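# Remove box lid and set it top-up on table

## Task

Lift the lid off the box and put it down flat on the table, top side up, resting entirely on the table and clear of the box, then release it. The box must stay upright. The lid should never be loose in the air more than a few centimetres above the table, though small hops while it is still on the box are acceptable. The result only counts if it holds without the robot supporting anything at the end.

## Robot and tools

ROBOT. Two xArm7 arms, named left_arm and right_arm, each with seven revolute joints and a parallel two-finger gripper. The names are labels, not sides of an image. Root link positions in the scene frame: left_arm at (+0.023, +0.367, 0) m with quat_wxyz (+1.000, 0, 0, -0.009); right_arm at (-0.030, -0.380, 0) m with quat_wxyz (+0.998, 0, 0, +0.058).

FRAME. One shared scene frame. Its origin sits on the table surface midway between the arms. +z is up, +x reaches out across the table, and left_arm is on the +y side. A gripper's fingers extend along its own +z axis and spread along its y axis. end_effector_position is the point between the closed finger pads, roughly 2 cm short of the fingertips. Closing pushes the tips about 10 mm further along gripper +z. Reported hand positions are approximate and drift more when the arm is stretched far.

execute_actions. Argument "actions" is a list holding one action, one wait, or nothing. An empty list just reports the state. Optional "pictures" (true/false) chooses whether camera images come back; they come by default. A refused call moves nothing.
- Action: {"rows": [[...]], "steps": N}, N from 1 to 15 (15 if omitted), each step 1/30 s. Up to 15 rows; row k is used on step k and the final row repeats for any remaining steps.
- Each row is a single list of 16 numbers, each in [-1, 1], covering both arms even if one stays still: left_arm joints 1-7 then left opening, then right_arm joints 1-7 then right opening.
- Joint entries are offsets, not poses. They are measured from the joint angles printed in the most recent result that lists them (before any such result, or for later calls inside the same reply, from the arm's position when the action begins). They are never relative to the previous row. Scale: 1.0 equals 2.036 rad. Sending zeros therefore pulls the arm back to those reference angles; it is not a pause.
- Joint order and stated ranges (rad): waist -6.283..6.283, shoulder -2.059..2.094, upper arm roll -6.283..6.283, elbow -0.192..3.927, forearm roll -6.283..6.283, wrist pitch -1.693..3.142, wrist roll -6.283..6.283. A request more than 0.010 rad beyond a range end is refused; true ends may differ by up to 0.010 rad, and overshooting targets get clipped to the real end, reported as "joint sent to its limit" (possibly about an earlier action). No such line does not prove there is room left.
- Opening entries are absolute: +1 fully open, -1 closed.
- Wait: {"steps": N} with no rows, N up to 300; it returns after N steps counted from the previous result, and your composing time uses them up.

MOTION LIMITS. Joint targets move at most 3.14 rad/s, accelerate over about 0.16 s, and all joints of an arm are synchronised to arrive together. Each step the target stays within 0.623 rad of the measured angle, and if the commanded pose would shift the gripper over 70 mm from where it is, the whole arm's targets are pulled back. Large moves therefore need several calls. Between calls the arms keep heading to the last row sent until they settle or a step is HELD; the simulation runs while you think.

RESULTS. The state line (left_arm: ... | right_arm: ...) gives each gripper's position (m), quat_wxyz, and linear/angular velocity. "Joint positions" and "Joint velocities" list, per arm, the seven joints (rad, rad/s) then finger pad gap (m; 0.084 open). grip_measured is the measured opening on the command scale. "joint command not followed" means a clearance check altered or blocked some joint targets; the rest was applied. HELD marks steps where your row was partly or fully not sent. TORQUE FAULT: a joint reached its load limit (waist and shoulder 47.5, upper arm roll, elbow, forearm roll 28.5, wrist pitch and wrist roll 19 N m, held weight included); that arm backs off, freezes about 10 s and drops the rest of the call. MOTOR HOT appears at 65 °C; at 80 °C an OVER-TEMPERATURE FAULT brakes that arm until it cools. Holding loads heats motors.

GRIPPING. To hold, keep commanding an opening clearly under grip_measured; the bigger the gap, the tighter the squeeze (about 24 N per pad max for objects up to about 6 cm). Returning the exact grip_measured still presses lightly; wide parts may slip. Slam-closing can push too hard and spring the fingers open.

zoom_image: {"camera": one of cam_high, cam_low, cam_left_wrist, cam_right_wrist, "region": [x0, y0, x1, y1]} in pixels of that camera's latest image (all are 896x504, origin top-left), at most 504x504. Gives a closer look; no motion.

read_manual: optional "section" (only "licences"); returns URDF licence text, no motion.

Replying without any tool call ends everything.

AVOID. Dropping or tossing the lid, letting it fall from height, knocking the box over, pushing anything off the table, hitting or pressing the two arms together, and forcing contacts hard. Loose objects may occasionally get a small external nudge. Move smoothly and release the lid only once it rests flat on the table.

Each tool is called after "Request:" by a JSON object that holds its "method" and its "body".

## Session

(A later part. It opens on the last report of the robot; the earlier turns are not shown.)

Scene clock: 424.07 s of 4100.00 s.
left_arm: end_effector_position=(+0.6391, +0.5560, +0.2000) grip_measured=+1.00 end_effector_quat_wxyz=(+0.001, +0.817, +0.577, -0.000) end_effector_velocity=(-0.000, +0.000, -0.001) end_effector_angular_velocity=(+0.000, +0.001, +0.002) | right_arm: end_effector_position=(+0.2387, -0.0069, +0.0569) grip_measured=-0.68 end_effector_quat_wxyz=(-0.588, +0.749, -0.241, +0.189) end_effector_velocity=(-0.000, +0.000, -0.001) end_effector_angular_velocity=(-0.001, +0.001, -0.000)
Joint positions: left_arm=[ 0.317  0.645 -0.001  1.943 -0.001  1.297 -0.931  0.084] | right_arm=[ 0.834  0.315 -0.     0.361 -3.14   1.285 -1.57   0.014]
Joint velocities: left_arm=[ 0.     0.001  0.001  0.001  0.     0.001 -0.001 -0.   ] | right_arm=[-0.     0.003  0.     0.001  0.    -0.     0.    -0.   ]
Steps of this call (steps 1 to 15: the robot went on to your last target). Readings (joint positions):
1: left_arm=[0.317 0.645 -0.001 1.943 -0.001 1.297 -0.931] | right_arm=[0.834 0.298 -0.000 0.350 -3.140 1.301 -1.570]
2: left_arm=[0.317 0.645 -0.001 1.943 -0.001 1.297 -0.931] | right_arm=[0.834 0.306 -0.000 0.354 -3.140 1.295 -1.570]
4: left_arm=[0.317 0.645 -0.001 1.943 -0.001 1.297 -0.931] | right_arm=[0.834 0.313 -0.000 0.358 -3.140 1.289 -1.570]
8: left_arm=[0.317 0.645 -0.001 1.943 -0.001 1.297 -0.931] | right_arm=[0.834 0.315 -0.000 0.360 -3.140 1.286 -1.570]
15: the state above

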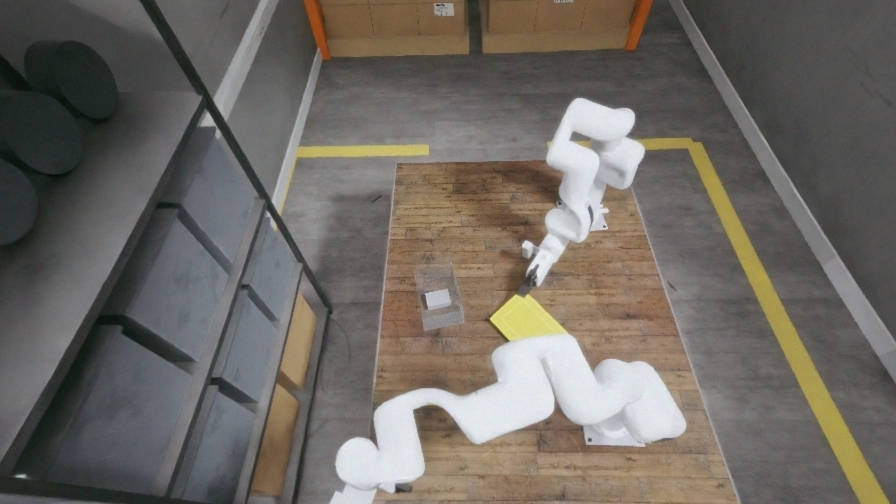

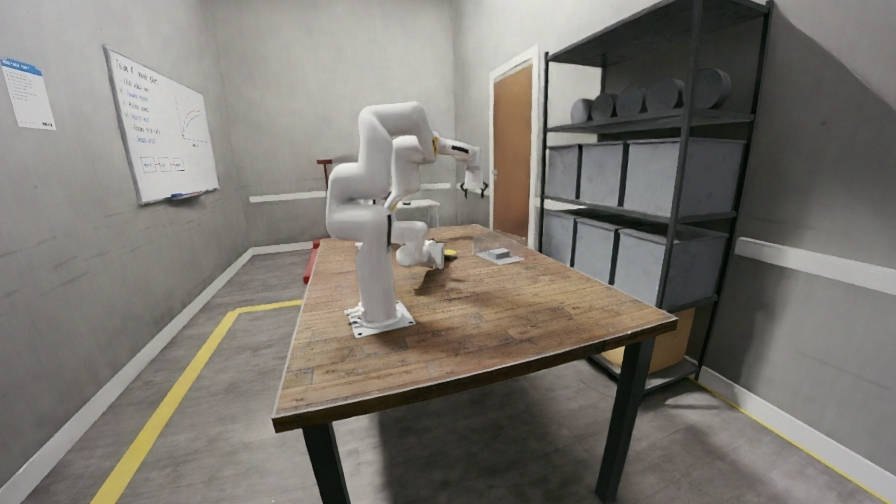

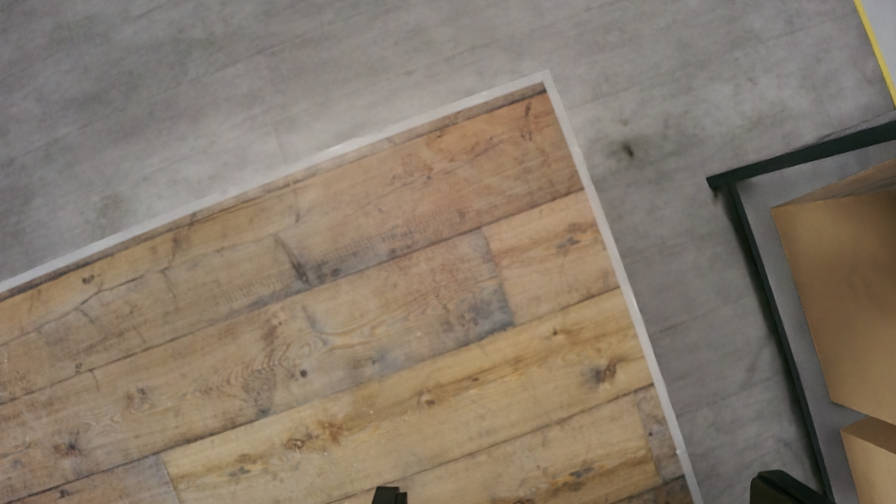

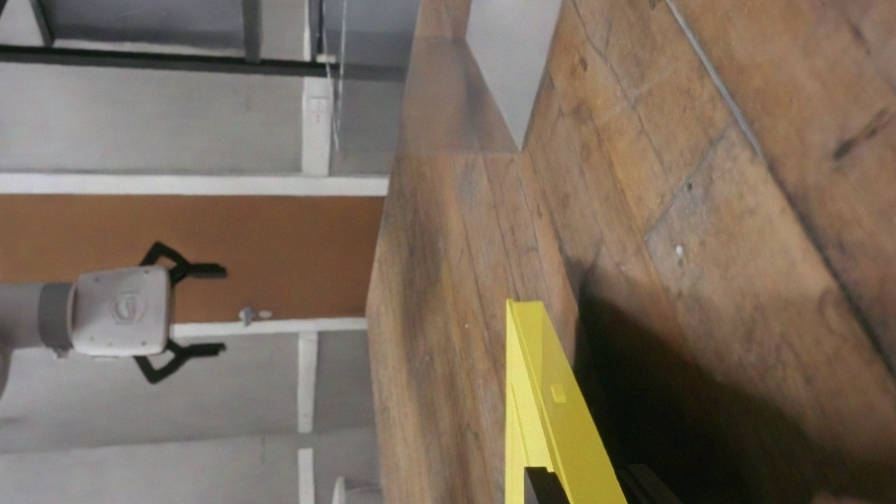

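Now open gradually.

Request:
{"method": "execute_actions", "body": {"actions": [{"rows":[[0,0,0,0,0,0,0,1,0,0,0,0,0,0,0,-0.75],[0,0,0,0,0,0,0,1,0,0,0,0,0,0,0,-0.68],[0,0,0,0,0,0,0,1,0,0,0,0,0,0,0,-0.64],[0,0,0,0,0,0,0,1,0,0,0,0,0,0,0,-0.6],[0,0,0,0,0,0,0,1,0,0,0,0,0,0,0,-0.56],[0,0,0,0,0,0,0,1,0,0,0,0,0,0,0,-0.52],[0,0,0,0,0,0,0,1,0,0,0,0,0,0,0,-0.48],[0,0,0,0,0,0,0,1,0,0,0,0,0,0,0,-0.44],[0,0,0,0,0,0,0,1,0,0,0,0,0,0,0,-0.4],[0,0,0,0,0,0,0,1,0,0,0,0,0,0,0,-0.36],[0,0,0,0,0,0,0,1,0,0,0,0,0,0,0,-0.32],[0,0,0,0,0,0,0,1,0,0,0,0,0,0,0,-0.28],[0,0,0,0,0,0,0,1,0,0,0,0,0,0,0,-0.24],[0,0,0,0,0,0,0,1,0,0,0,0,0,0,0,-0.2]],"steps":15}]}}

Scene clock: 430.97 s of 4100.00 s.
left_arm: end_effector_position=(+0.6391, +0.5560, +0.2000) grip_measured=+1.00 end_effector_quat_wxyz=(+0.001, +0.817, +0.577, -0.000) end_effector_velocity=(+0.000, +0.000, +0.000) end_effector_angular_velocity=(+0.000, -0.001, +0.001) | right_arm: end_effector_position=(+0.2386, -0.0069, +0.0570) grip_measured=-0.26 end_effector_quat_wxyz=(-0.588, +0.749, -0.241, +0.189) end_effector_velocity=(+0.000, -0.001, -0.001) end_effector_angular_velocity=(-0.001, +0.001, -0.001)
Joint positions: left_arm=[ 0.317  0.645 -0.001  1.943 -0.001  1.297 -0.931  0.084] | right_arm=[ 0.834  0.315 -0.     0.361 -3.14   1.285 -1.57   0.033]
Joint velocities: left_arm=[ 0.    -0.    -0.     0.     0.    -0.001 -0.001  0.   ] | right_arm=[-0.001  0.001 -0.    -0.     0.    -0.001  0.     0.031]
Steps of this call (steps 1 to 15: the robot went on to your last target; steps 16 to 90: nothing new was sent; then 3.40 s passed at rest; steps 91 to 105: all 15 steps of this action). Readings (joint positions):
91: left_arm=[0.317 0.645 -0.001 1.943 -0.001 1.297 -0.931] | right_arm=[0.834 0.316 -0.000 0.361 -3.140 1.285 -1.570]
92: left_arm=[0.317 0.645 -0.001 1.943 -0.001 1.297 -0.931] | right_arm=[0.834 0.316 -0.000 0.361 -3.140 1.285 -1.570]
94: left_arm=[0.317 0.645 -0.001 1.943 -0.001 1.297 -0.931] | right_arm=[0.834 0.316 -0.000 0.361 -3.140 1.285 -1.570]
98: left_arm=[0.317 0.645 -0.001 1.943 -0.001 1.297 -0.931] | right_arm=[0.834 0.315 -0.000 0.361 -3.140 1.286 -1.570]
105: the state above

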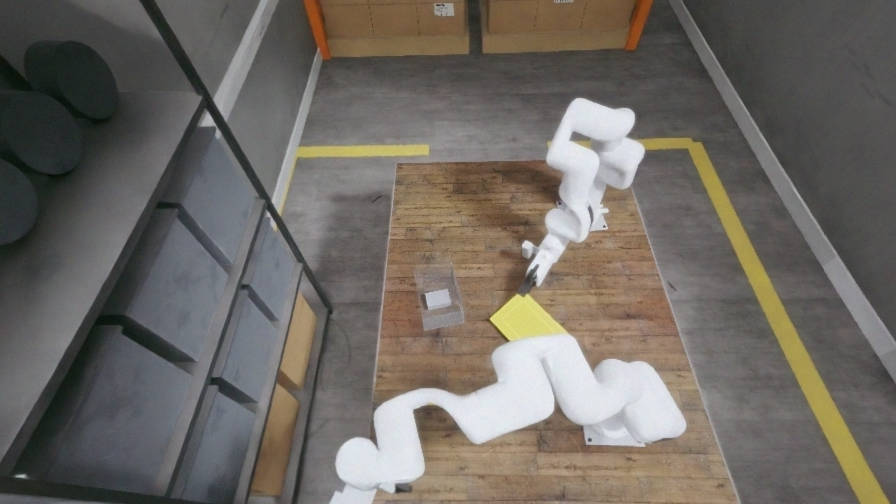

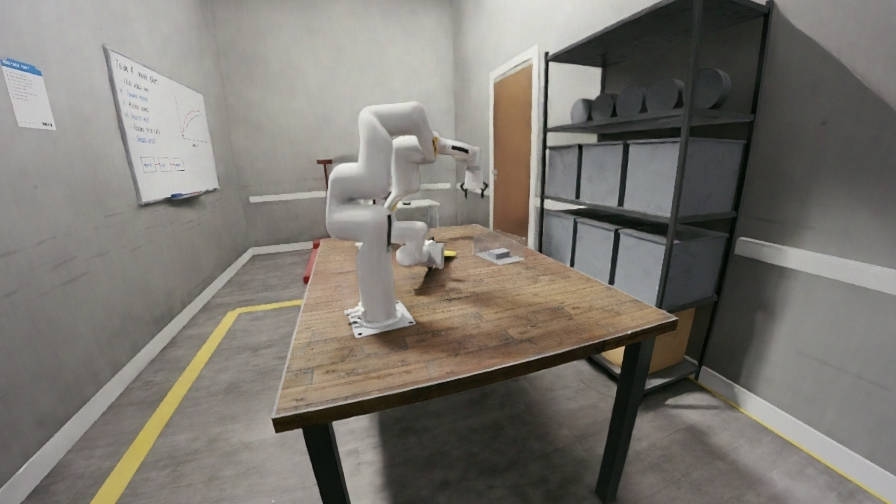

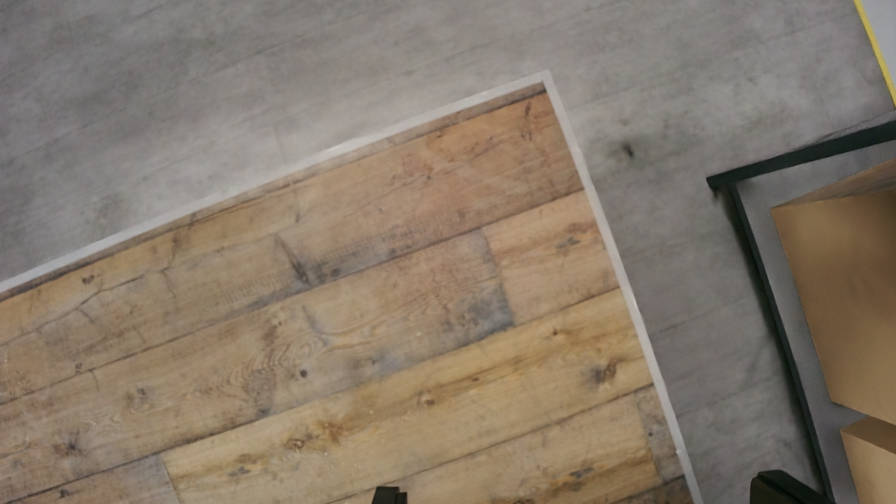

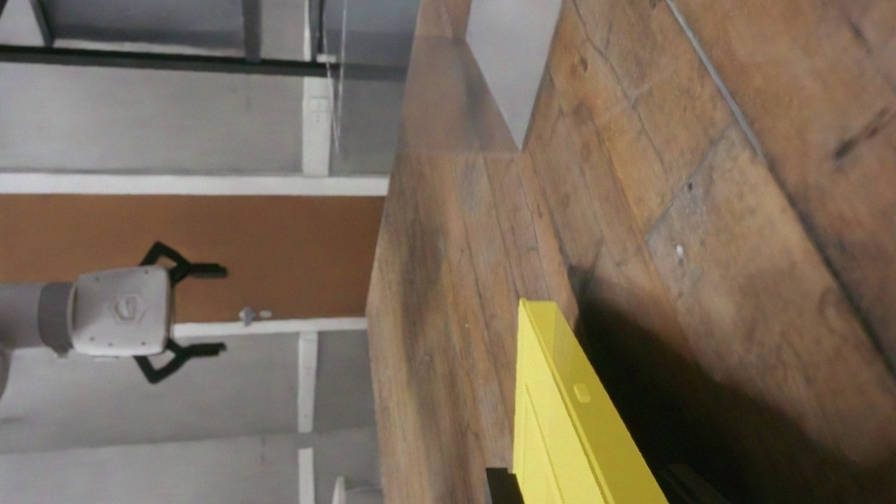

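Request:
{"method": "execute_actions", "body": {"actions": [{"rows":[[0,0,0,0,0,0,0,1,0,-0.0008,0,0.001,0,-0.004,0,-0.2],[0,0,0,0,0,0,0,1,0,-0.0029,0,0.0039,0,-0.0154,0,-0.2],[0,0,0,0,0,0,0,1,0,-0.0062,0,0.0083,0,-0.0329,0,-0.2],[0,0,0,0,0,0,0,1,0,-0.0104,0,0.014,0,-0.0556,0,-0.2],[0,0,0,0,0,0,0,1,0,-0.0154,0,0.0208,0,-0.0821,0,-0.2],[0,0,0,0,0,0,0,1,0,-0.0209,0,0.0282,0,-0.1115,0,-0.2],[0,0,0,0,0,0,0,1,0,-0.0267,0,0.0361,0,-0.1426,0,-0.2],[0,0,0,0,0,0,0,1,0,-0.0327,0,0.044,0,-0.1742,0,-0.2],[0,0,0,0,0,0,0,1,0,-0.0385,0,0.0519,0,-0.2053,0,-0.2],[0,0,0,0,0,0,0,1,0,-0.044,0,0.0593,0,-0.2347,0,-0.2],[0,0,0,0,0,0,0,1,0,-0.049,0,0.0661,0,-0.2612,0,-0.2],[0,0,0,0,0,0,0,1,0,-0.0532,0,0.0718,0,-0.2839,0,-0.2],[0,0,0,0,0,0,0,1,0,-0.0565,0,0.0762,0,-0.3014,0,-0.2],[0,0,0,0,0,0,0,1,0,-0.0586,0,0.0791,0,-0.3128,0,-0.2],[0,0,0,0,0,0,0,1,0,-0.0594,0,0.0801,0,-0.3168,0,-0.2]],"steps":15}], "pictures": false}}

Request:
{"method": "execute_actions", "body": {"actions": [{"steps":15}]}}

Scene clock: 449.33 s of 4100.00 s.
left_arm: end_effector_position=(+0.6391, +0.5560, +0.2000) grip_measured=+1.00 end_effector_quat_wxyz=(+0.001, +0.817, +0.577, -0.000) end_effector_velocity=(+0.000, -0.000, -0.001) end_effector_angular_velocity=(-0.001, +0.000, +0.001) | right_arm: end_effector_position=(+0.2390, -0.0062, +0.0401) grip_measured=-0.22 end_effector_quat_wxyz=(-0.477, +0.824, -0.266, +0.153) end_effector_velocity=(-0.015, -0.020, -0.002) end_effector_angular_velocity=(-0.646, +0.465, +0.000)
Joint positions: left_arm=[ 0.317  0.645 -0.001  1.943 -0.001  1.297 -0.931  0.084] | right_arm=[ 0.834  0.221 -0.     0.487 -3.14   0.783 -1.57   0.035]
Joint velocities: left_arm=[-0.     0.001 -0.    -0.    -0.001 -0.    -0.001 -0.   ] | right_arm=[-0.    -0.281 -0.     0.379  0.    -1.456 -0.    -0.   ]
Steps of this call (steps 1 to 15: the robot went on to your last target; steps 16 to 90: nothing new was sent; then 14.87 s passed at rest; steps 91 to 105: all 15 steps of this action). Readings (joint positions):
91: left_arm=[0.317 0.645 -0.001 1.943 -0.001 1.297 -0.931] | right_arm=[0.834 0.315 -0.000 0.361 -3.140 1.285 -1.570]
92: left_arm=[0.317 0.645 -0.001 1.943 -0.001 1.297 -0.931] | right_arm=[0.834 0.315 -0.000 0.361 -3.140 1.283 -1.570]
94: left_arm=[0.317 0.645 -0.001 1.943 -0.001 1.297 -0.931] | right_arm=[0.834 0.312 -0.000 0.365 -3.140 1.265 -1.570]
98: left_arm=[0.317 0.645 -0.001 1.943 -0.001 1.297 -0.931] | right_arm=[0.834 0.289 -0.000 0.396 -3.140 1.149 -1.570]
105: the state above

Scene clock: 449.83 s of 4100.00 s.
left_arm: end_effector_position=(+0.6391, +0.5560, +0.2000) grip_measured=+1.00 end_effector_quat_wxyz=(+0.001, +0.817, +0.577, -0.000) end_effector_velocity=(-0.000, -0.000, -0.000) end_effector_angular_velocity=(-0.000, +0.001, -0.000) | right_arm: end_effector_position=(+0.2365, -0.0096, +0.0402) grip_measured=-0.22 end_effector_quat_wxyz=(-0.444, +0.842, -0.272, +0.143) end_effector_velocity=(+0.000, -0.000, +0.000) end_effector_angular_velocity=(-0.000, +0.000, -0.000)
Joint positions: left_arm=[ 0.317  0.645 -0.001  1.943 -0.001  1.297 -0.931  0.084] | right_arm=[ 0.834  0.195 -0.     0.523 -3.14   0.641 -1.57   0.035]
Joint velocities: left_arm=[-0.    -0.     0.001 -0.002 -0.    -0.     0.001  0.   ] | right_arm=[-0.    -0.001 -0.     0.    -0.    -0.001  0.    -0.   ]
Steps of this call (steps 1 to 15: the robot went on to your last target). Readings (joint positions):
1: left_arm=[0.317 0.645 -0.001 1.943 -0.001 1.297 -0.931] | right_arm=[0.834 0.213 -0.000 0.499 -3.140 0.738 -1.570]
2: left_arm=[0.317 0.645 -0.001 1.943 -0.001 1.297 -0.931] | right_arm=[0.834 0.205 -0.000 0.509 -3.140 0.701 -1.570]
4: left_arm=[0.317 0.645 -0.001 1.943 -0.001 1.297 -0.931] | right_arm=[0.834 0.197 -0.000 0.520 -3.140 0.660 -1.570]
8: left_arm=[0.317 0.645 -0.001 1.943 -0.001 1.297 -0.931] | right_arm=[0.834 0.195 -0.000 0.522 -3.140 0.643 -1.570]
15: the state above

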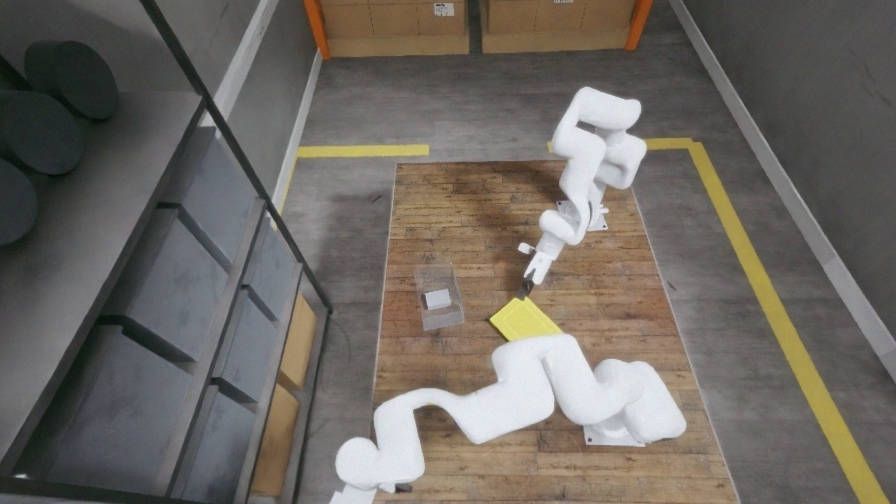

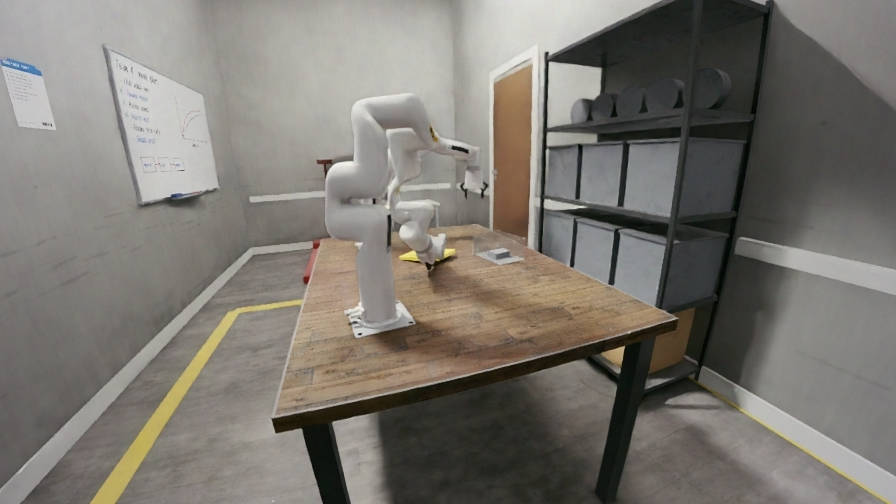

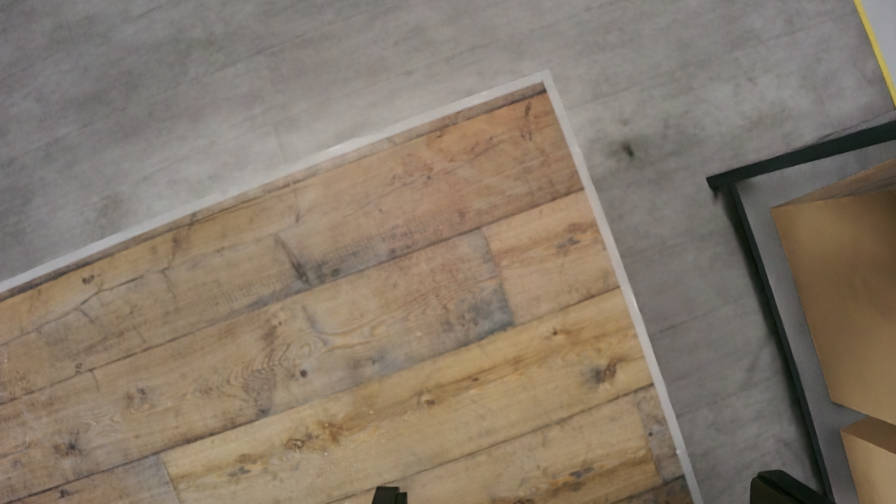

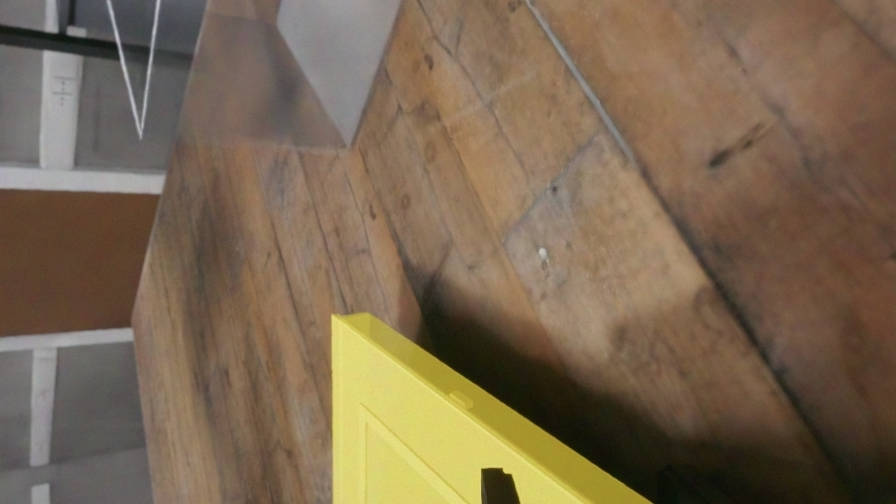

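Withdraw 40 mm.

Request:
{"method": "execute_actions", "body": {"actions": [{"rows":[[0,0,0,0,0,0,0,1,0,-0.0006,0,-0.0009,0,0.0003,0,-0.2],[0,0,0,0,0,0,0,1,0,-0.0021,0,-0.0033,0,0.0012,0,-0.2],[0,0,0,0,0,0,0,1,0,-0.0046,0,-0.0072,0,0.0026,0,-0.2],[0,0,0,0,0,0,0,1,0,-0.0077,0,-0.0121,0,0.0043,0,-0.2],[0,0,0,0,0,0,0,1,0,-0.0114,0,-0.0179,0,0.0064,0,-0.2],[0,0,0,0,0,0,0,1,0,-0.0155,0,-0.0243,0,0.0087,0,-0.2],[0,0,0,0,0,0,0,1,0,-0.0198,0,-0.031,0,0.0112,0,-0.2],[0,0,0,0,0,0,0,1,0,-0.0243,0,-0.0379,0,0.0136,0,-0.2],[0,0,0,0,0,0,0,1,0,-0.0286,0,-0.0446,0,0.0161,0,-0.2],[0,0,0,0,0,0,0,1,0,-0.0327,0,-0.051,0,0.0184,0,-0.2],[0,0,0,0,0,0,0,1,0,-0.0364,0,-0.0568,0,0.0205,0,-0.2],[0,0,0,0,0,0,0,1,0,-0.0395,0,-0.0617,0,0.0222,0,-0.2],[0,0,0,0,0,0,0,1,0,-0.042,0,-0.0656,0,0.0236,0,-0.2],[0,0,0,0,0,0,0,1,0,-0.0435,0,-0.068,0,0.0245,0,-0.2],[0,0,0,0,0,0,0,1,0,-0.0441,0,-0.0689,0,0.0248,0,-0.2]],"steps":15}], "pictures": false}}

Request:
{"method": "execute_actions", "body": {"actions": [{"steps":15}]}}

Scene clock: 458.03 s of 4100.00 s.
left_arm: end_effector_position=(+0.6391, +0.5560, +0.2000) grip_measured=+1.00 end_effector_quat_wxyz=(+0.001, +0.817, +0.577, -0.000) end_effector_velocity=(+0.000, +0.000, -0.000) end_effector_angular_velocity=(+0.001, -0.000, -0.000) | right_arm: end_effector_position=(+0.2162, -0.0379, +0.0398) grip_measured=-0.22 end_effector_quat_wxyz=(-0.443, +0.842, -0.272, +0.143) end_effector_velocity=(-0.047, -0.066, -0.004) end_effector_angular_velocity=(-0.007, +0.005, -0.000)
Joint positions: left_arm=[ 0.317  0.645 -0.001  1.943 -0.001  1.297 -0.931  0.084] | right_arm=[ 0.834  0.118 -0.     0.403 -3.14   0.683 -1.57   0.035]
Joint velocities: left_arm=[-0.     0.     0.    -0.     0.001 -0.001 -0.     0.   ] | right_arm=[-0.    -0.17  -0.    -0.27   0.     0.093  0.     0.   ]
Steps of this call (steps 1 to 15: the robot went on to your last target; steps 16 to 90: nothing new was sent; then 4.70 s passed at rest; steps 91 to 105: all 15 steps of this action). Readings (joint positions):
91: left_arm=[0.317 0.645 -0.001 1.943 -0.001 1.297 -0.931] | right_arm=[0.834 0.194 -0.000 0.524 -3.140 0.641 -1.570]
92: left_arm=[0.317 0.645 -0.001 1.943 -0.001 1.297 -0.931] | right_arm=[0.834 0.194 -0.000 0.523 -3.140 0.641 -1.570]
94: left_arm=[0.317 0.645 -0.001 1.943 -0.001 1.297 -0.931] | right_arm=[0.834 0.191 -0.000 0.519 -3.140 0.643 -1.570]
98: left_arm=[0.317 0.645 -0.001 1.943 -0.001 1.297 -0.931] | right_arm=[0.834 0.172 -0.000 0.488 -3.140 0.654 -1.570]
105: the state above

Scene clock: 458.53 s of 4100.00 s.
left_arm: end_effector_position=(+0.6391, +0.5560, +0.2000) grip_measured=+1.00 end_effector_quat_wxyz=(+0.001, +0.817, +0.577, -0.000) end_effector_velocity=(+0.000, +0.000, -0.000) end_effector_angular_velocity=(+0.001, +0.000, -0.002) | right_arm: end_effector_position=(+0.2129, -0.0425, +0.0399) grip_measured=-0.22 end_effector_quat_wxyz=(-0.444, +0.842, -0.272, +0.143) end_effector_velocity=(-0.000, -0.000, +0.000) end_effector_angular_velocity=(+0.000, -0.000, +0.000)
Joint positions: left_arm=[ 0.317  0.645 -0.001  1.943 -0.001  1.297 -0.931  0.084] | right_arm=[ 0.834  0.105 -0.     0.383 -3.14   0.691 -1.57   0.035]
Joint velocities: left_arm=[-0.     0.002  0.001  0.001  0.    -0.     0.002 -0.   ] | right_arm=[ 0.    -0.002  0.    -0.001 -0.    -0.     0.    -0.   ]
Steps of this call (steps 1 to 15: the robot went on to your last target). Readings (joint positions):
1: left_arm=[0.317 0.645 -0.001 1.943 -0.001 1.297 -0.931] | right_arm=[0.834 0.113 -0.000 0.396 -3.140 0.686 -1.570]
2: left_arm=[0.317 0.645 -0.001 1.943 -0.001 1.297 -0.931] | right_arm=[0.834 0.110 -0.000 0.390 -3.140 0.688 -1.570]
4: left_arm=[0.317 0.645 -0.001 1.943 -0.001 1.297 -0.931] | right_arm=[0.834 0.107 -0.000 0.386 -3.140 0.690 -1.570]
8: left_arm=[0.317 0.645 -0.001 1.943 -0.001 1.297 -0.931] | right_arm=[0.834 0.105 -0.000 0.384 -3.140 0.691 -1.570]
15: the state above

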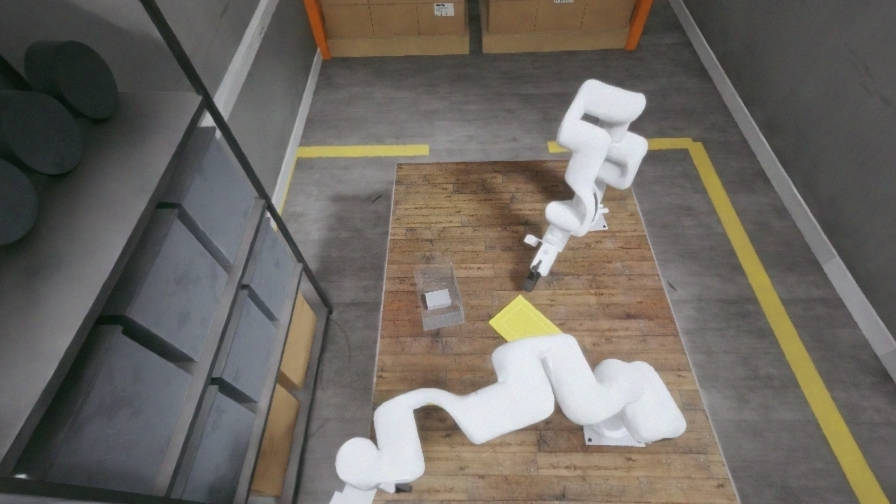

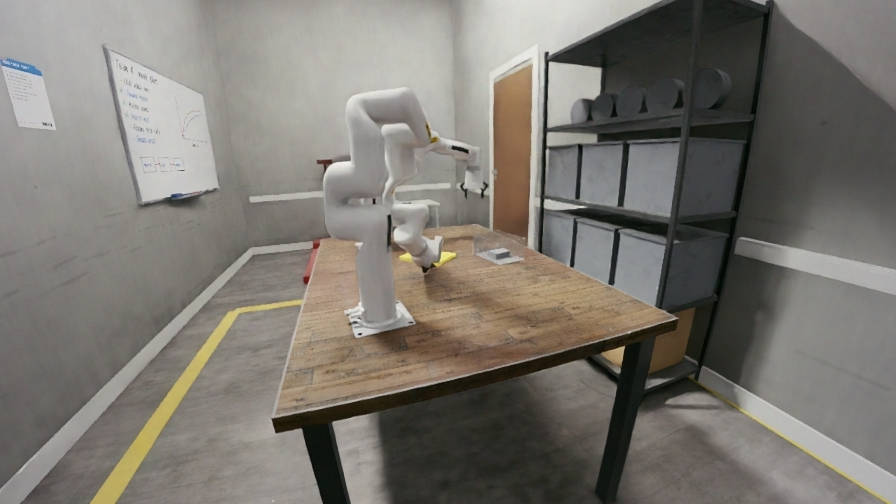

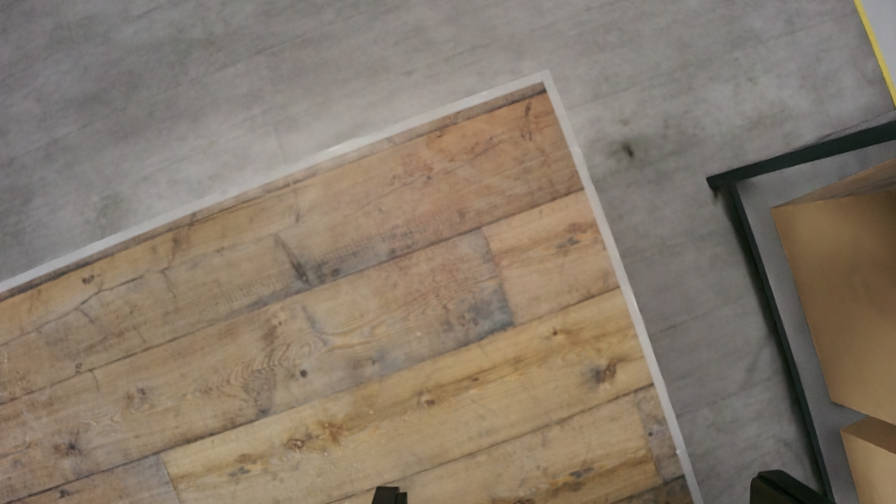

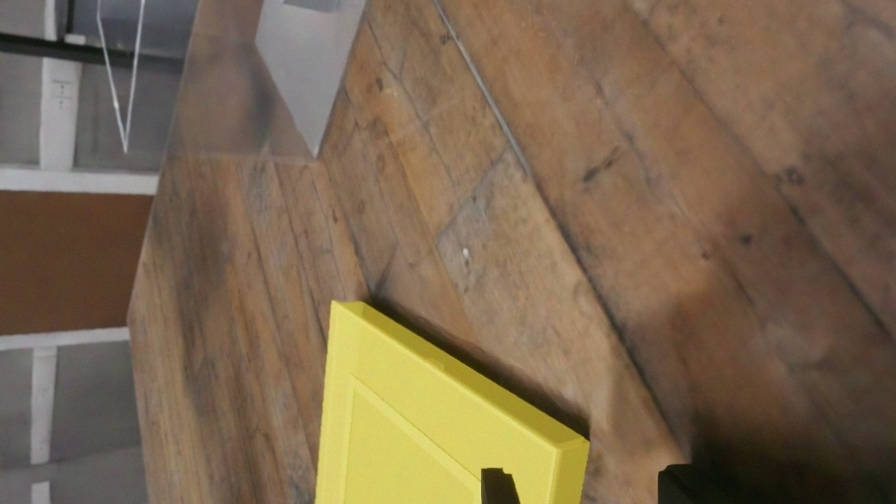

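The lid lies flat on the table, free of the gripper and clear of the box.

Request:
{"method": "finished_scene", "body": {"scene": 2}}

The scene is finished: the task was done.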